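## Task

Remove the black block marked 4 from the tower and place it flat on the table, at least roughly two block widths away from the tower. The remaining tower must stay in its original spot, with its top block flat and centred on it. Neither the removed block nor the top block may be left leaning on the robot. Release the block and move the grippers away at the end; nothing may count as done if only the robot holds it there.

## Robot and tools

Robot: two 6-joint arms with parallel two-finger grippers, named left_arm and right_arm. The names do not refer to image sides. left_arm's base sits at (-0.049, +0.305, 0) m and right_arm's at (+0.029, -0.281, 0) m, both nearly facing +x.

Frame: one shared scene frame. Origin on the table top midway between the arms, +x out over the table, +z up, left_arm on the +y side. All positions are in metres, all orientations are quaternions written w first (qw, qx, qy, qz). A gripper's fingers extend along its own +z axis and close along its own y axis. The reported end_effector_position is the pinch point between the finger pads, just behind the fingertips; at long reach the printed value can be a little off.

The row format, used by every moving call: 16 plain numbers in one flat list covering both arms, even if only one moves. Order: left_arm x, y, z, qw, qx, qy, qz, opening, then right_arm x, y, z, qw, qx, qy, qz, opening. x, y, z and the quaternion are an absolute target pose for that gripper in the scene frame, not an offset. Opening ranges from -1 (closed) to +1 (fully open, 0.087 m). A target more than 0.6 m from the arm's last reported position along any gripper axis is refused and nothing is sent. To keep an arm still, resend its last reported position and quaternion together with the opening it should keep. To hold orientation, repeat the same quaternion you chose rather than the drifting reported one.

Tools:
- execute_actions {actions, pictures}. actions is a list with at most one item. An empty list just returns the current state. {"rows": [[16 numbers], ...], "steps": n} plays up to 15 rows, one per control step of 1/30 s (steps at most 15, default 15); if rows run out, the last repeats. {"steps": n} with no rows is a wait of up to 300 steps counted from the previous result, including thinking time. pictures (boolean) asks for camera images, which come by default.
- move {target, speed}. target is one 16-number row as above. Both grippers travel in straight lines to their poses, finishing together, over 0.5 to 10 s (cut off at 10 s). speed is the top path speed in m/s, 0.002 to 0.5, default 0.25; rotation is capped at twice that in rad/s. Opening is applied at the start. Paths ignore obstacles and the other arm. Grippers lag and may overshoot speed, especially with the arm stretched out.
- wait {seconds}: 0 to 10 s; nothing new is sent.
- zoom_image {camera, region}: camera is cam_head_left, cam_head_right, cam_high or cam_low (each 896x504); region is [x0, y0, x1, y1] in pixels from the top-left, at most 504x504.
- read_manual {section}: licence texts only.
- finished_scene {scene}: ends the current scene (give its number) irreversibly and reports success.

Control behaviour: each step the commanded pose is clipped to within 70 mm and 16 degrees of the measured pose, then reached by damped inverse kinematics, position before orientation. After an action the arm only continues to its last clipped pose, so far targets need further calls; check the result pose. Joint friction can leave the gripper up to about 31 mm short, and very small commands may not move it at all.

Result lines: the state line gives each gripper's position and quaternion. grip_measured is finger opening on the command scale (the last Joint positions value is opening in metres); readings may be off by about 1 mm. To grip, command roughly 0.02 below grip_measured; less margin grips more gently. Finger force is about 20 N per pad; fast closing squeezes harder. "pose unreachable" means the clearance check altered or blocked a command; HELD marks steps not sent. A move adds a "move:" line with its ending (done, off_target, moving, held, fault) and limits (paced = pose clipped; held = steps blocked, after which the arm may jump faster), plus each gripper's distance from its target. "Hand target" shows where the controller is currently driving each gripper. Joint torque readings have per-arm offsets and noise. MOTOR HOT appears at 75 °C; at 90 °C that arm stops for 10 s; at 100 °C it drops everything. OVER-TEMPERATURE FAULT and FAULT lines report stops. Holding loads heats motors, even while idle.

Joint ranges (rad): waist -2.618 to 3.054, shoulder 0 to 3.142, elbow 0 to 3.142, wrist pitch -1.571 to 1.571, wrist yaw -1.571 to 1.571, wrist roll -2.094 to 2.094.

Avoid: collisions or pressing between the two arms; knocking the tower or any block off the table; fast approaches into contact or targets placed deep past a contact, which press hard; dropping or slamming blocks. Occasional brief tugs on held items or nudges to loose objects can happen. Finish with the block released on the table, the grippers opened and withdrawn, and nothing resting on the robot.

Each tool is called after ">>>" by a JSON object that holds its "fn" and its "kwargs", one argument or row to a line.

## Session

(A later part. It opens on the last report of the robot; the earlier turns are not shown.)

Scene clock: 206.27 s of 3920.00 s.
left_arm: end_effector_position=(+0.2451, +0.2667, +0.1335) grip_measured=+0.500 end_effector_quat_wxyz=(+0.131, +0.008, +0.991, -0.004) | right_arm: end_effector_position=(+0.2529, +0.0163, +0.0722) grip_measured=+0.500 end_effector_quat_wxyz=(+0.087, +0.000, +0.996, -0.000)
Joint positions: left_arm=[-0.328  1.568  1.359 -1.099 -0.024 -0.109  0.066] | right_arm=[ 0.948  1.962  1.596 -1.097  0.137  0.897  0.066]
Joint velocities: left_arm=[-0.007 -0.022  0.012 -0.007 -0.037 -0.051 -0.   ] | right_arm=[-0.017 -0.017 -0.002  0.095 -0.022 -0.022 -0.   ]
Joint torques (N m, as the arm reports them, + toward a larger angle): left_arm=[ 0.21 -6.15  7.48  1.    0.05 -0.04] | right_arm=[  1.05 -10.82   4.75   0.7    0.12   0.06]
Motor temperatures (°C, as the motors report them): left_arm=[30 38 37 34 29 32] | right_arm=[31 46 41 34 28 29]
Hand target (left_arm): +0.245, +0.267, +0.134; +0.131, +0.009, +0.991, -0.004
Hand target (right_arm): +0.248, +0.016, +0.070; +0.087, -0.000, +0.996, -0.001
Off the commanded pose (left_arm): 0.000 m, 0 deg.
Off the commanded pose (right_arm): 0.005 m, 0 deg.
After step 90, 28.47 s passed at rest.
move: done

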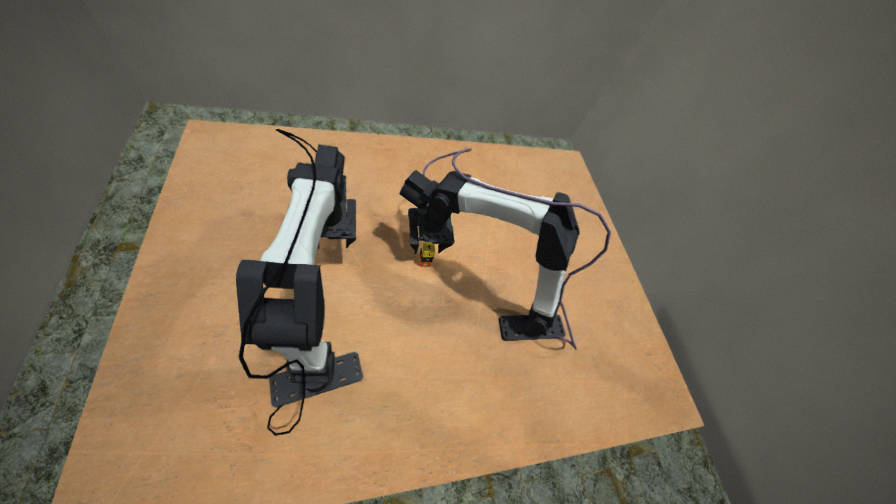

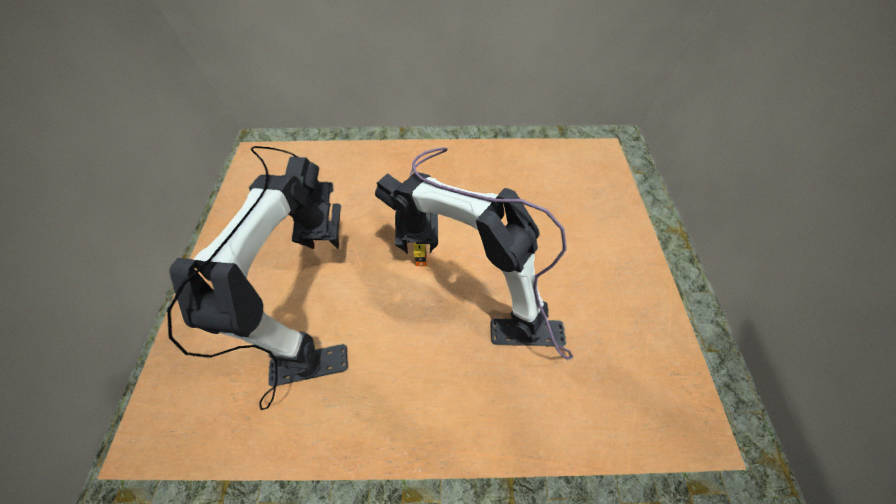

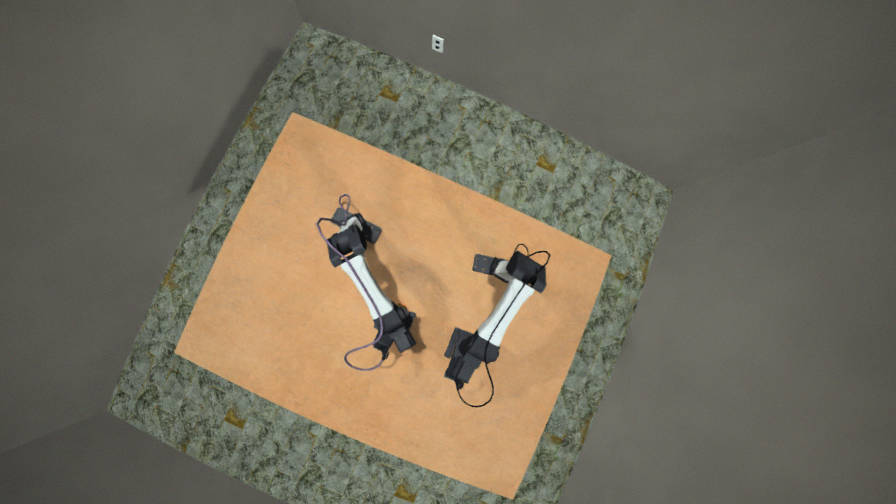

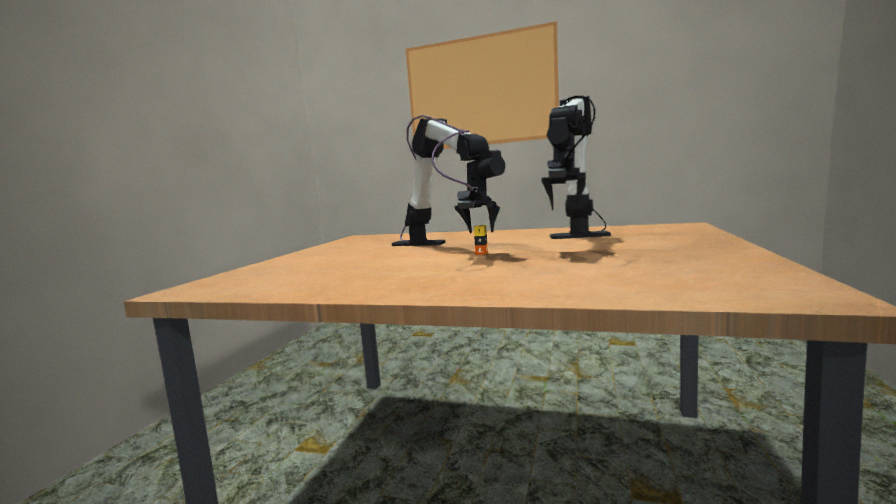

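>>> {"fn": "execute_actions", "kwargs": {
  "actions": [
    {"rows": [[0.245,0.2667,0.1335,0.131,0.009,0.991,-0.004,0.5, 0.2479,0.0158,0.070,0.0872,0,0.9962,0,0.40],[0.245,0.2667,0.1335,0.131,0.009,0.991,-0.004,0.5, 0.2472,0.0149,0.070,0.0872,0,0.9962,0,0.30],[0.245,0.2667,0.1335,0.131,0.009,0.991,-0.004,0.5, 0.2465,0.0141,0.070,0.0872,0,0.9962,0,0.20],[0.245,0.2667,0.1335,0.131,0.009,0.991,-0.004,0.5, 0.2459,0.0133,0.070,0.0872,0,0.9962,0,0.10],[0.245,0.2667,0.1335,0.131,0.009,0.991,-0.004,0.5, 0.2459,0.0133,0.070,0.0872,0,0.9962,0,0.02],[0.245,0.2667,0.1335,0.131,0.009,0.991,-0.004,0.5, 0.2459,0.0133,0.070,0.0872,0,0.9962,0,-0.04],[0.245,0.2667,0.1335,0.131,0.009,0.991,-0.004,0.5, 0.2459,0.0133,0.070,0.0872,0,0.9962,0,-0.08],[0.245,0.2667,0.1335,0.131,0.009,0.991,-0.004,0.5, 0.2459,0.0133,0.070,0.0872,0,0.9962,0,-0.11],[0.245,0.2667,0.1335,0.131,0.009,0.991,-0.004,0.5, 0.2459,0.0133,0.070,0.0872,0,0.9962,0,-0.14],[0.245,0.2667,0.1335,0.131,0.009,0.991,-0.004,0.5, 0.2459,0.0133,0.070,0.0872,0,0.9962,0,-0.17],[0.245,0.2667,0.1335,0.131,0.009,0.991,-0.004,0.5, 0.2459,0.0133,0.070,0.0872,0,0.9962,0,-0.20],[0.245,0.2667,0.1335,0.131,0.009,0.991,-0.004,0.5, 0.2459,0.0133,0.070,0.0872,0,0.9962,0,-0.23],[0.245,0.2667,0.1335,0.131,0.009,0.991,-0.004,0.5, 0.2459,0.0133,0.070,0.0872,0,0.9962,0,-0.26],[0.245,0.2667,0.1335,0.131,0.009,0.991,-0.004,0.5, 0.2459,0.0133,0.070,0.0872,0,0.9962,0,-0.29],[0.245,0.2667,0.1335,0.131,0.009,0.991,-0.004,0.5, 0.2459,0.0133,0.070,0.0872,0,0.9962,0,-0.32]], "steps": 15}
  ],
  "pictures": false
}}

>>> {"fn": "execute_actions", "kwargs": {
  "actions": []
}}

Scene clock: 235.97 s of 3920.00 s.
left_arm: end_effector_position=(+0.2451, +0.2667, +0.1335) grip_measured=+0.500 end_effector_quat_wxyz=(+0.131, +0.008, +0.991, -0.004) | right_arm: end_effector_position=(+0.2513, +0.0144, +0.0731) grip_measured=-0.271 end_effector_quat_wxyz=(+0.088, +0.000, +0.996, +0.002)
Joint positions: left_arm=[-0.328  1.568  1.359 -1.099 -0.024 -0.109  0.066] | right_arm=[ 0.948  1.947  1.579 -1.09   0.137  0.897  0.032]
Joint velocities: left_arm=[ 0.002 -0.002  0.002 -0.007  0.007 -0.037 -0.001] | right_arm=[-0.002  0.002 -0.022 -0.022 -0.007 -0.022  0.   ]
Joint torques (N m, as the arm reports them, + toward a larger angle): left_arm=[ 0.26 -6.13  7.42  1.01  0.05 -0.03] | right_arm=[  1.03 -10.57   4.67   0.69   0.13   0.04]
Motor temperatures (°C, as the motors report them): left_arm=[30 39 38 34 29 32] | right_arm=[31 50 38 34 28 29]
Hand target (left_arm): +0.245, +0.267, +0.134; +0.131, +0.009, +0.991, -0.004
Hand target (right_arm): +0.246, +0.013, +0.070; +0.087, -0.000, +0.996, -0.000
Off the commanded pose (left_arm): 0.000 m, 0 deg.
Off the commanded pose (right_arm): 0.006 m, 0 deg.
Steps of this call (steps 1 to 90: nothing new was sent; then 26.20 s passed at rest; steps 91 to 105: all 15 steps of this action). Readings (end_effector_position):
91: left_arm (+0.2451, +0.2667, +0.1335) | right_arm (+0.2531, +0.0166, +0.0722)
92: left_arm (+0.2451, +0.2667, +0.1335) | right_arm (+0.2532, +0.0167, +0.0723)
94: left_arm (+0.2451, +0.2667, +0.1335) | right_arm (+0.2528, +0.0163, +0.0722)
98: left_arm (+0.2451, +0.2667, +0.1335) | right_arm (+0.2513, +0.0144, +0.0728)
105: the state above

Scene clock: 235.97 s of 3920.00 s.
left_arm: end_effector_position=(+0.2451, +0.2667, +0.1335) grip_measured=+0.500 end_effector_quat_wxyz=(+0.131, +0.008, +0.991, -0.004) | right_arm: end_effector_position=(+0.2513, +0.0144, +0.0731) grip_measured=-0.271 end_effector_quat_wxyz=(+0.088, +0.000, +0.996, +0.002)
Joint positions: left_arm=[-0.328  1.568  1.359 -1.099 -0.024 -0.109  0.066] | right_arm=[ 0.948  1.947  1.579 -1.09   0.137  0.897  0.032]
Joint velocities: left_arm=[ 0.002 -0.002  0.002 -0.007  0.007 -0.037 -0.001] | right_arm=[-0.002  0.002 -0.022 -0.022 -0.007 -0.022  0.   ]
Joint torques (N m, as the arm reports them, + toward a larger angle): left_arm=[ 0.26 -6.13  7.42  1.01  0.05 -0.03] | right_arm=[  1.03 -10.57   4.67   0.69   0.13   0.04]
Motor temperatures (°C, as the motors report them): left_arm=[30 39 38 34 29 32] | right_arm=[31 50 38 34 28 29]
Hand target (left_arm): +0.245, +0.267, +0.134; +0.131, +0.009, +0.991, -0.004
Hand target (right_arm): +0.246, +0.013, +0.070; +0.087, -0.000, +0.996, -0.000
Off the commanded pose (left_arm): 0.000 m, 0 deg.
Off the commanded pose (right_arm): 0.006 m, 0 deg.

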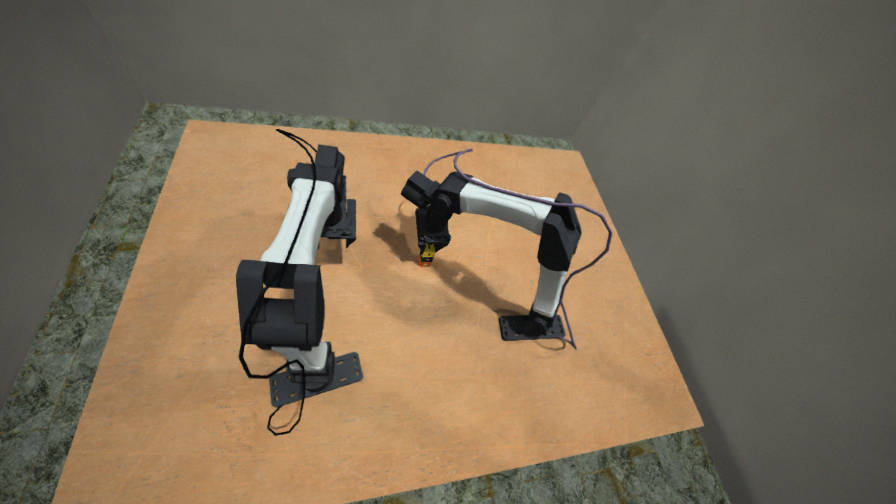

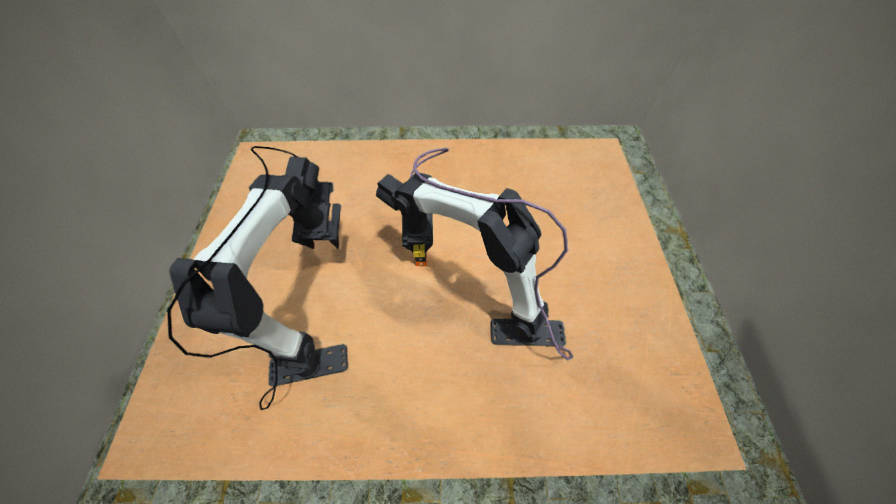

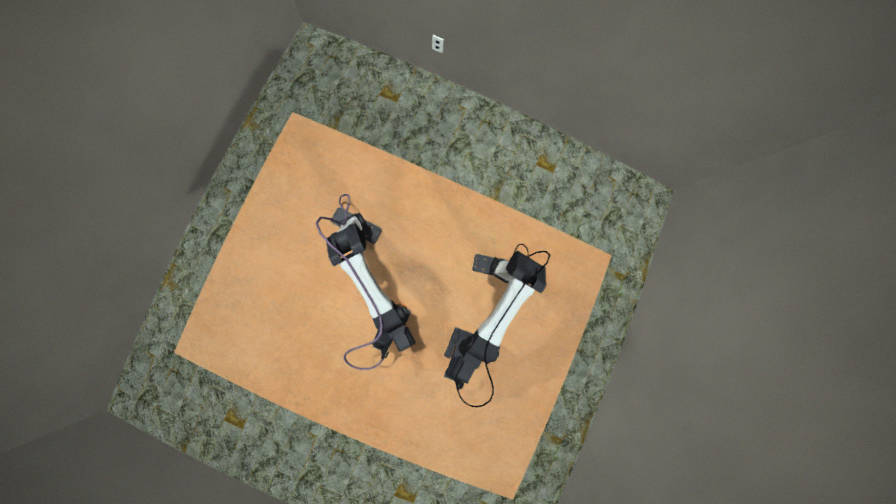

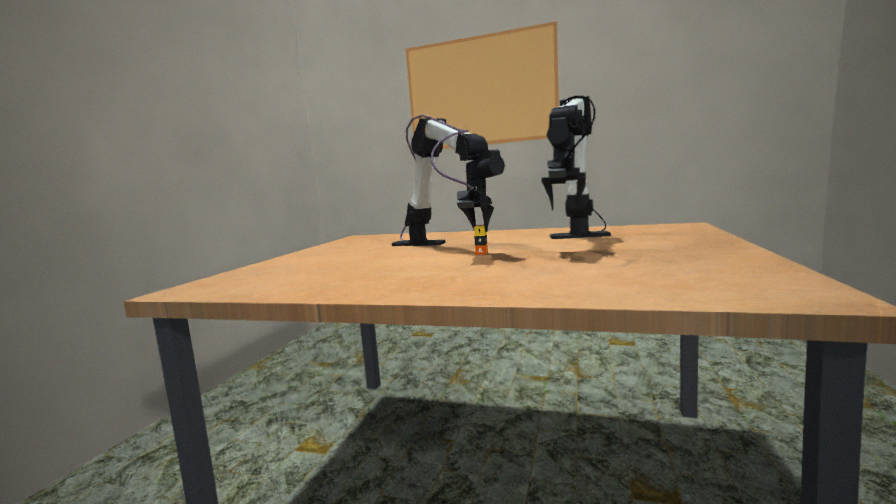

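>>> {"fn": "zoom_image", "kwargs": {
  "camera": "cam_low",
  "region": [452, 204, 508, 260]
}}

>>> {"fn": "zoom_image", "kwargs": {
  "camera": "cam_head_right",
  "region": [392, 225, 448, 275]
}}

>>> {"fn": "zoom_image", "kwargs": {
  "camera": "cam_head_right",
  "region": [280, 200, 360, 270]
}}

Region (452, 204, 508, 260) of cam_low's 896x504 image, scaled by 9.000, with more detail than that image has.

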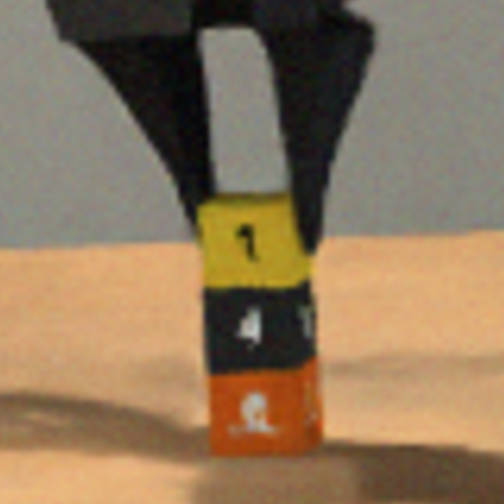

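Region (392, 225, 448, 275) of cam_head_right's 896x504 image, scaled by 9.000, with more detail than that image has; it fills the top 450 rows of this view, and the rest is white.

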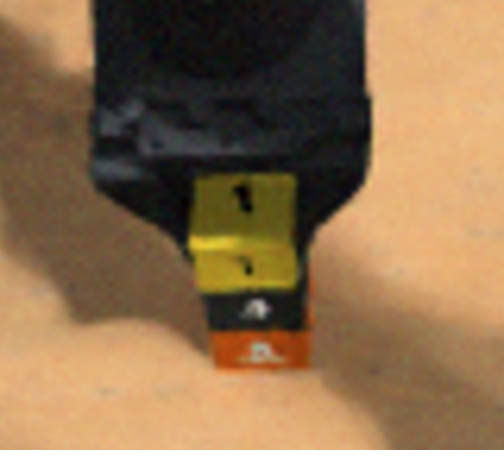

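Region (280, 200, 360, 270) of cam_head_right's 896x504 image, scaled by 6.300, with more detail than that image has; it fills the top 441 rows of this view, and the rest is white.

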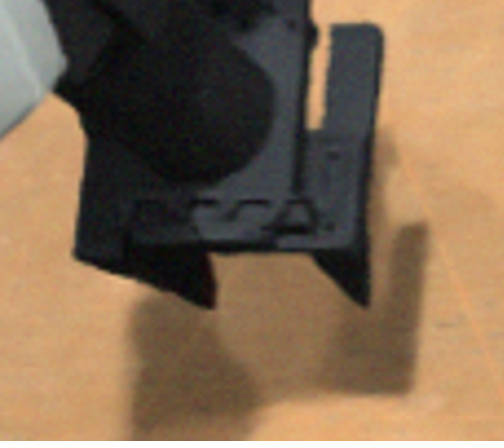

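>>> {"fn": "move", "kwargs": {
  "target": [0.245, 0.2667, 0.1335, 0.131, 0.009, 0.991, -0.004, 0.5, 0.2513, 0.0144, 0.105, 0.0872, 0, 0.9962, 0, -0.31],
  "speed": 0.08
}}

>>> {"fn": "move", "kwargs": {
  "target": [0.260, 0.012, 0.097, 0.1305, 0, 0.9914, 0, 0.5, 0.25, -0.22, 0.11, 0.0872, 0, 0.9962, 0, -0.31],
  "speed": 0.2
}}

>>> {"fn": "zoom_image", "kwargs": {
  "camera": "cam_low",
  "region": [448, 196, 512, 260]
}}

>>> {"fn": "zoom_image", "kwargs": {
  "camera": "cam_head_right",
  "region": [392, 225, 448, 275]
}}

>>> {"fn": "zoom_image", "kwargs": {
  "camera": "cam_head_left",
  "region": [400, 225, 456, 275]
}}

Scene clock: 267.33 s of 3920.00 s.
left_arm: end_effector_position=(+0.2451, +0.2667, +0.1335) grip_measured=+0.500 end_effector_quat_wxyz=(+0.131, +0.008, +0.991, -0.004) | right_arm: end_effector_position=(+0.2500, +0.0128, +0.0980) grip_measured=-0.271 end_effector_quat_wxyz=(+0.083, -0.000, +0.997, -0.005)
Joint positions: left_arm=[-0.328  1.568  1.359 -1.099 -0.024 -0.109  0.066] | right_arm=[ 0.948  1.947  1.678 -1.206  0.137  0.897  0.032]
Joint velocities: left_arm=[ 0.027  0.002 -0.007  0.007 -0.037  0.007 -0.   ] | right_arm=[ 0.007 -0.007 -0.007  0.051  0.022  0.007  0.001]
Joint torques (N m, as the arm reports them, + toward a larger angle): left_arm=[ 0.22 -6.03  7.46  1.    0.04 -0.04] | right_arm=[  0.28 -10.15   8.34   0.44   0.1   -0.06]
Motor temperatures (°C, as the motors report them): left_arm=[30 39 38 33 29 32] | right_arm=[31 52 37 34 28 29]
Hand target (left_arm): +0.245, +0.267, +0.134; +0.131, +0.009, +0.991, -0.004
Hand target (right_arm): +0.252, +0.015, +0.105; +0.087, +0.000, +0.996, +0.000
Off the commanded pose (left_arm): 0.000 m, 0 deg.
Off the commanded pose (right_arm): 0.007 m, 1 deg.
After step 90, 27.40 s passed at rest.
move: done

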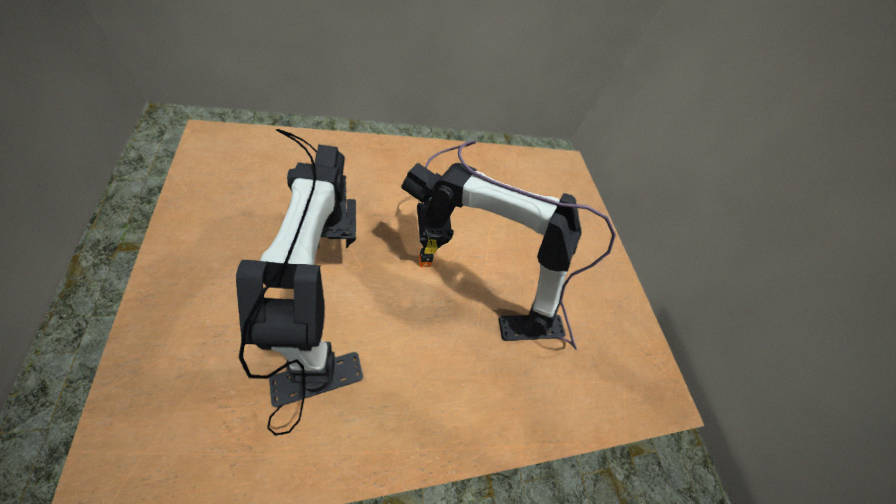

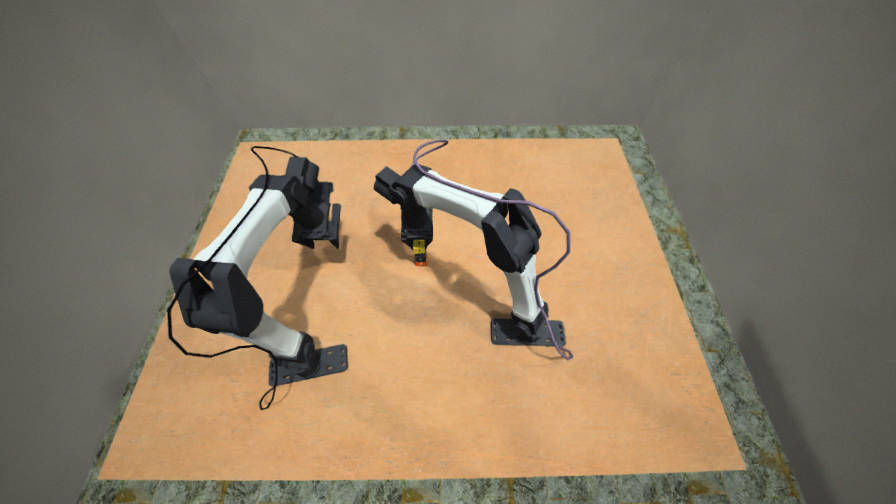

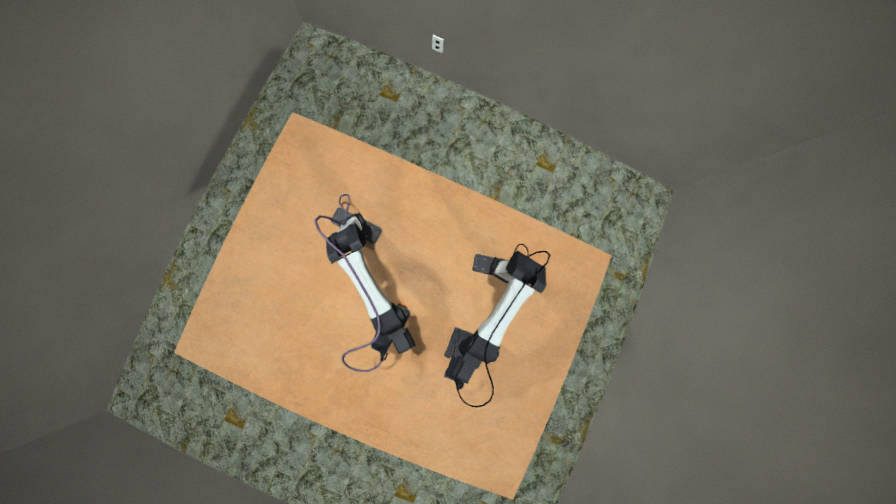

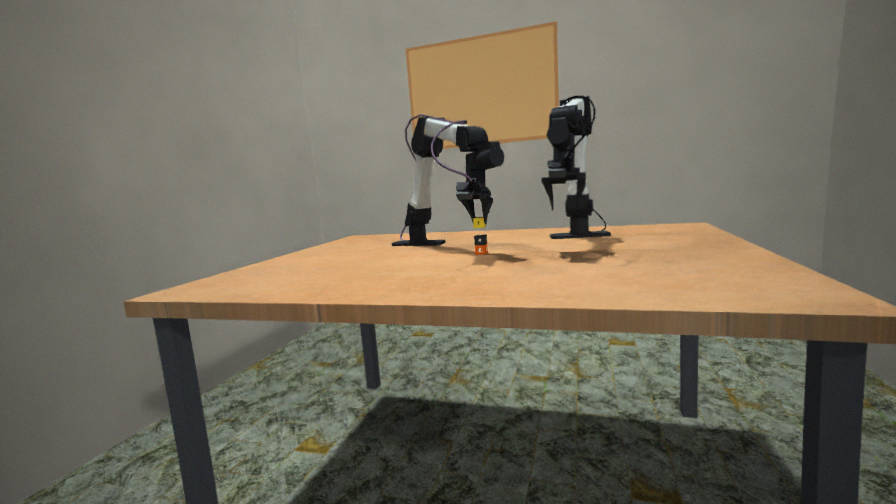

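Scene clock: 269.27 s of 3920.00 s.
left_arm: end_effector_position=(+0.2545, +0.0108, +0.0974) grip_measured=+0.500 end_effector_quat_wxyz=(+0.131, +0.004, +0.991, -0.009) | right_arm: end_effector_position=(+0.2532, -0.2138, +0.1141) grip_measured=-0.271 end_effector_quat_wxyz=(+0.089, +0.002, +0.996, +0.005)
Joint positions: left_arm=[-0.974  2.081  1.866 -1.152 -0.169 -0.749  0.066] | right_arm=[ 0.318  1.41   1.142 -1.128  0.039  0.276  0.032]
Joint velocities: left_arm=[ 0.007  0.022 -0.002  0.037 -0.081  0.007 -0.001] | right_arm=[-0.002  0.012 -0.012  0.022  0.007 -0.051 -0.   ]
Joint torques (N m, as the arm reports them, + toward a larger angle): left_arm=[ 0.11 -9.02  9.45  0.72 -0.18 -0.09] | right_arm=[-0.45 -5.87  4.73  0.78 -0.08 -0.14]
Motor temperatures (°C, as the motors report them): left_arm=[30 39 38 33 29 32] | right_arm=[31 52 37 34 28 29]
Hand target (left_arm): +0.257, +0.010, +0.097; +0.131, -0.000, +0.991, -0.004
Hand target (right_arm): +0.248, -0.217, +0.110; +0.083, +0.001, +0.997, +0.005
Off the commanded pose (left_arm): 0.006 m, 1 deg.
Off the commanded pose (right_arm): 0.008 m, 1 deg.
move: done

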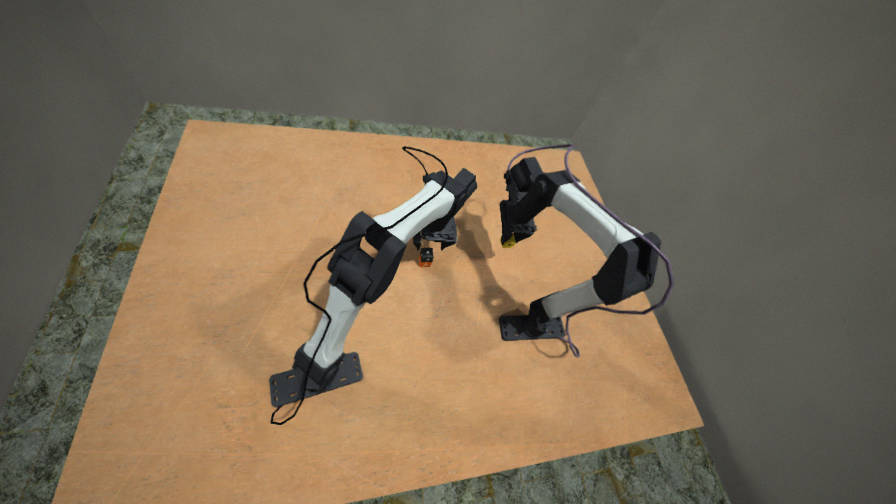

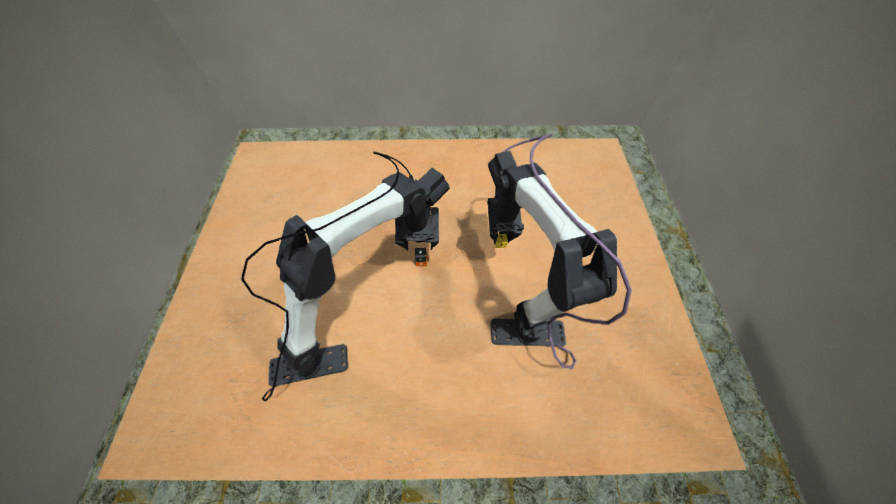

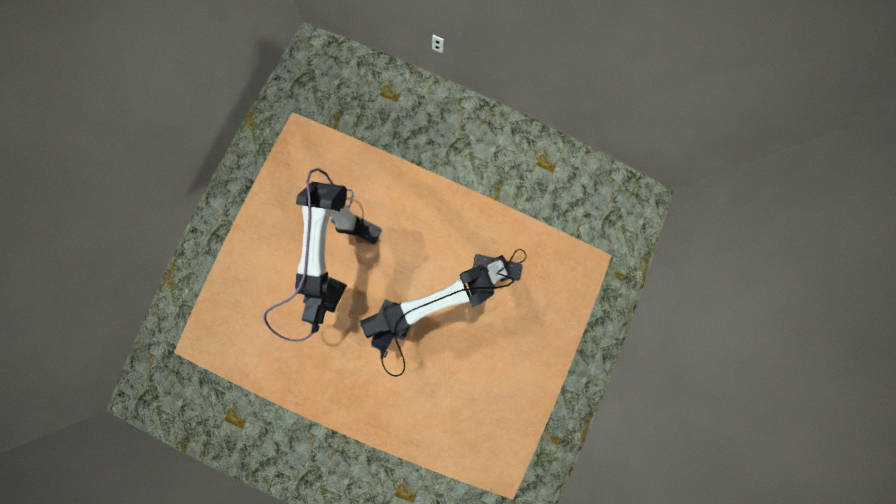

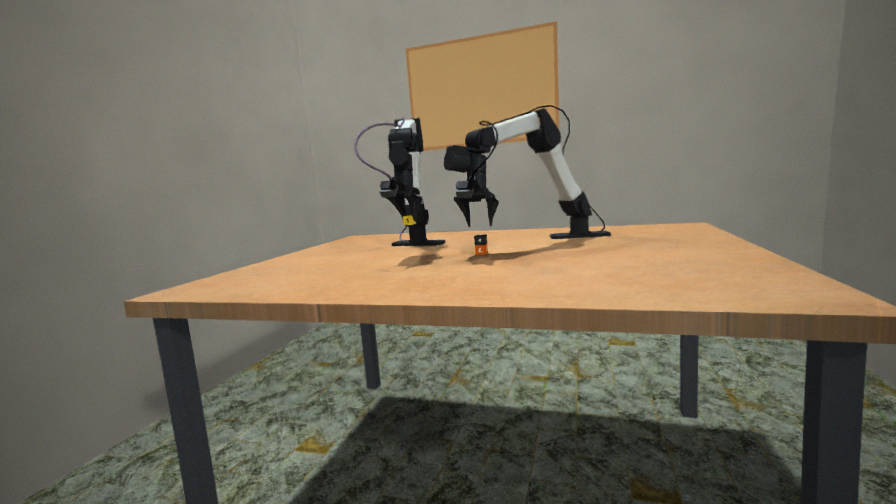

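Region (448, 196, 512, 260) of cam_low's 896x504 image, scaled by 7.875, with more detail than that image has.

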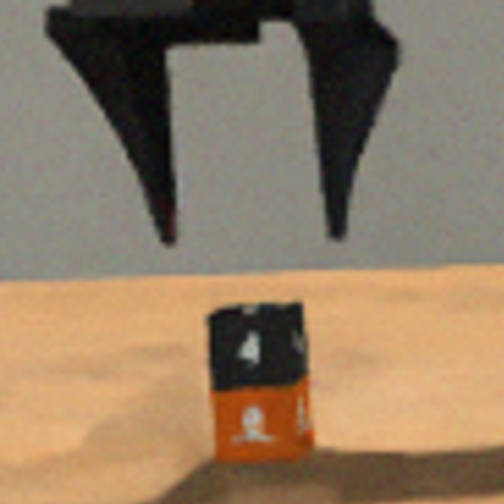

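Region (392, 225, 448, 275) of cam_head_right's 896x504 image, scaled by 9.000, with more detail than that image has; it fills the top 450 rows of this view, and the rest is white.

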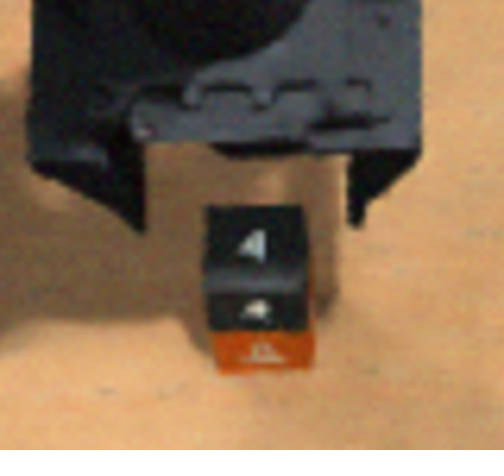

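Region (400, 225, 456, 275) of cam_head_left's 896x504 image, scaled by 9.000, with more detail than that image has; it fills the top 450 rows of this view, and the rest is white.

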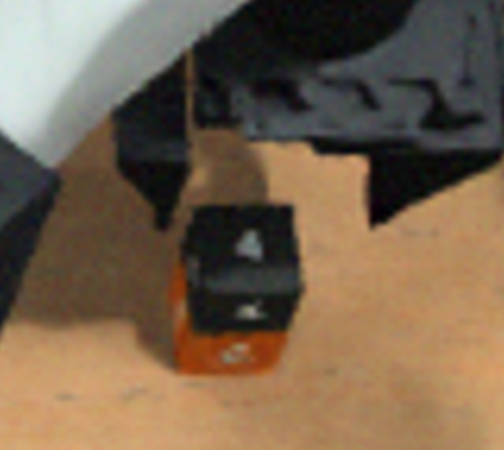

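>>> {"fn": "move", "kwargs": {
  "target": [0.2533, 0.0120, 0.048, 0.131, 0.004, 0.991, -0.009, 0.4, 0.2532, -0.2138, 0.1141, 0.089, 0.002, 0.996, 0.005, -0.31],
  "speed": 0.08
}}

>>> {"fn": "zoom_image", "kwargs": {
  "camera": "cam_low",
  "region": [452, 204, 508, 260]
}}

>>> {"fn": "zoom_image", "kwargs": {
  "camera": "cam_head_right",
  "region": [392, 225, 448, 275]
}}

Scene clock: 293.63 s of 3920.00 s.
left_arm: end_effector_position=(+0.2567, +0.0087, +0.0581) grip_measured=+0.400 end_effector_quat_wxyz=(+0.139, +0.002, +0.990, -0.016) | right_arm: end_effector_position=(+0.2532, -0.2137, +0.1141) grip_measured=-0.271 end_effector_quat_wxyz=(+0.089, +0.001, +0.996, +0.005)
Joint positions: left_arm=[-0.974  2.081  1.708 -0.973 -0.169 -0.751  0.061] | right_arm=[ 0.318  1.41   1.142 -1.128  0.039  0.273  0.032]
Joint velocities: left_arm=[-0.022  0.002 -0.012  0.037 -0.007 -0.022 -0.001] | right_arm=[-0.012 -0.007 -0.027 -0.066 -0.007  0.007  0.   ]
Joint torques (N m, as the arm reports them, + toward a larger angle): left_arm=[ 0.3  -9.57  5.23  0.99 -0.1  -0.05] | right_arm=[ 0.25 -4.99  6.83  0.74 -0.01 -0.04]
Motor temperatures (°C, as the motors report them): left_arm=[30 42 40 33 29 32] | right_arm=[31 48 37 34 28 29]
Hand target (left_arm): +0.254, +0.012, +0.048; +0.131, +0.004, +0.991, -0.009
Hand target (right_arm): +0.253, -0.214, +0.114; +0.089, +0.002, +0.996, +0.005
Off the commanded pose (left_arm): 0.011 m, 1 deg.
Off the commanded pose (right_arm): 0.000 m, 0 deg.
After step 90, 20.23 s passed at rest.
move: off_target (left_arm)

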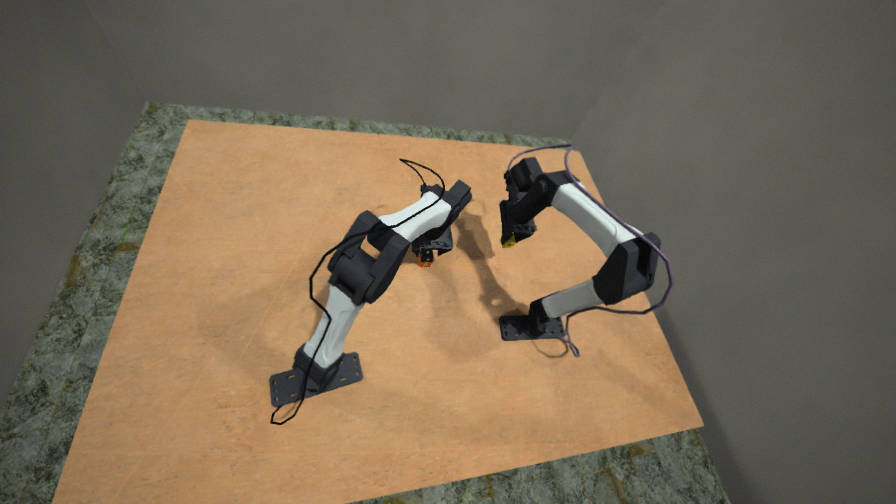

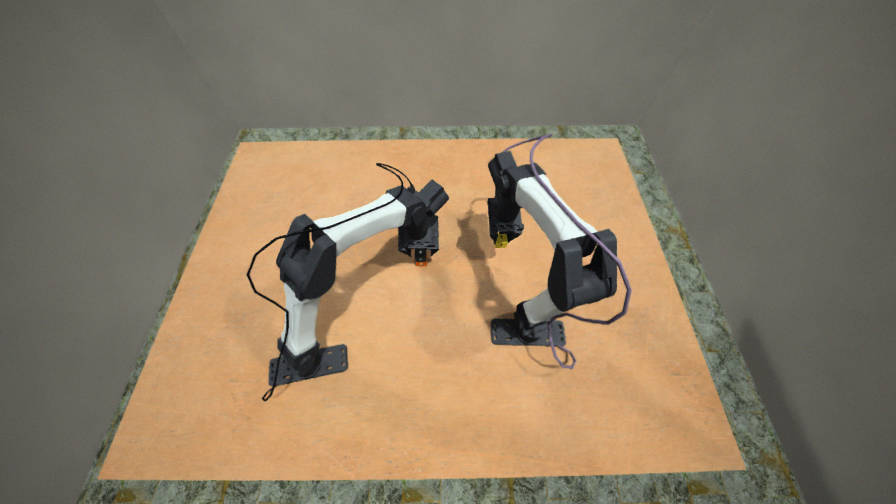

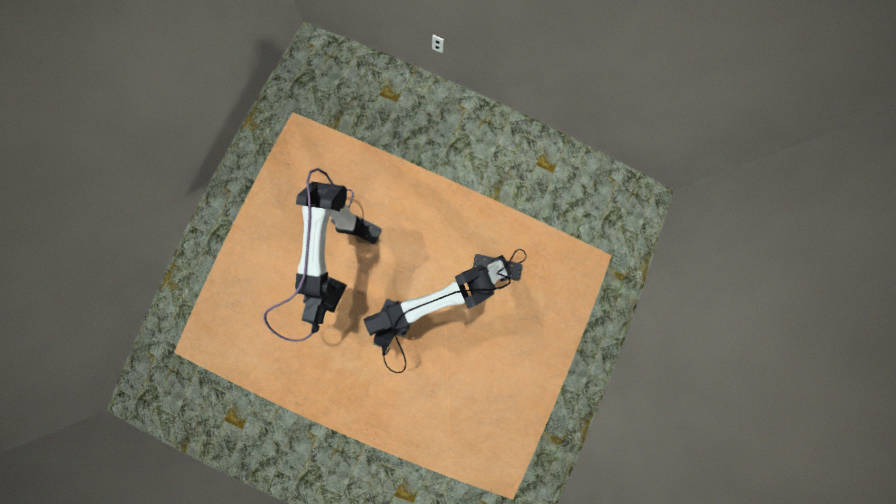

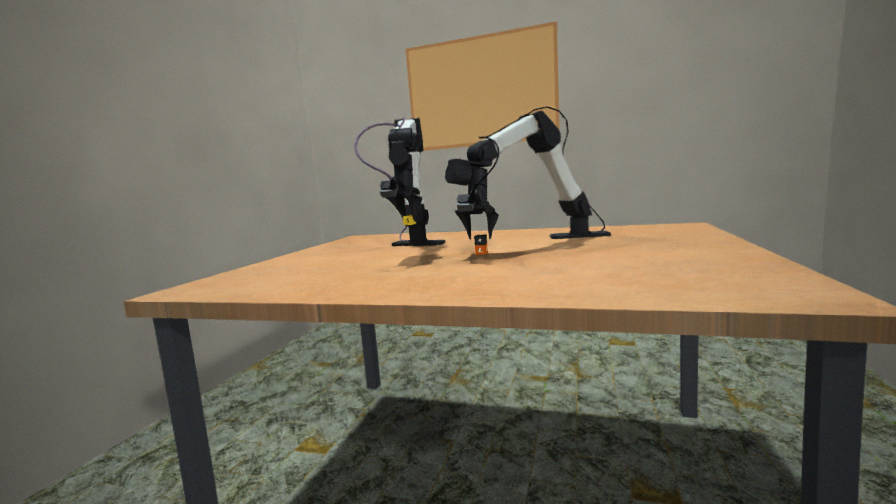

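Region (452, 204, 508, 260) of cam_low's 896x504 image, scaled by 9.000, with more detail than that image has.

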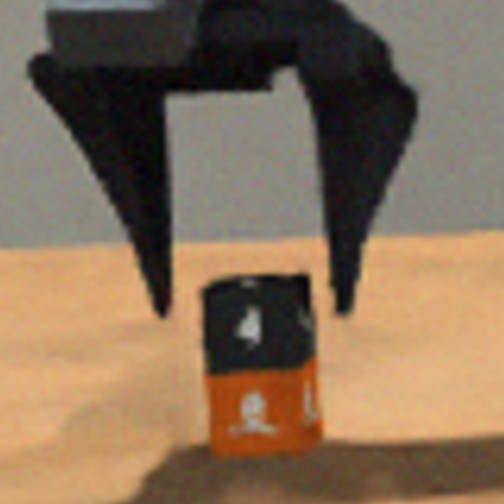

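Region (392, 225, 448, 275) of cam_head_right's 896x504 image, scaled by 9.000, with more detail than that image has; it fills the top 450 rows of this view, and the rest is white.

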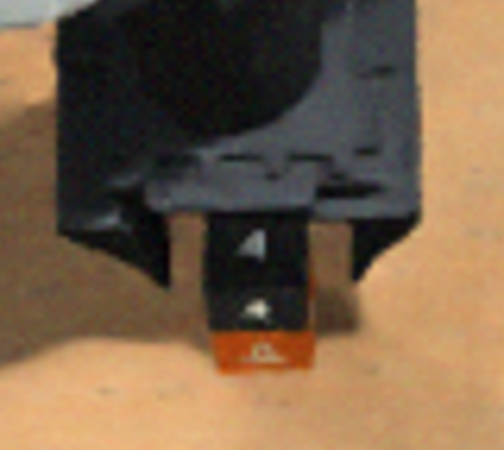

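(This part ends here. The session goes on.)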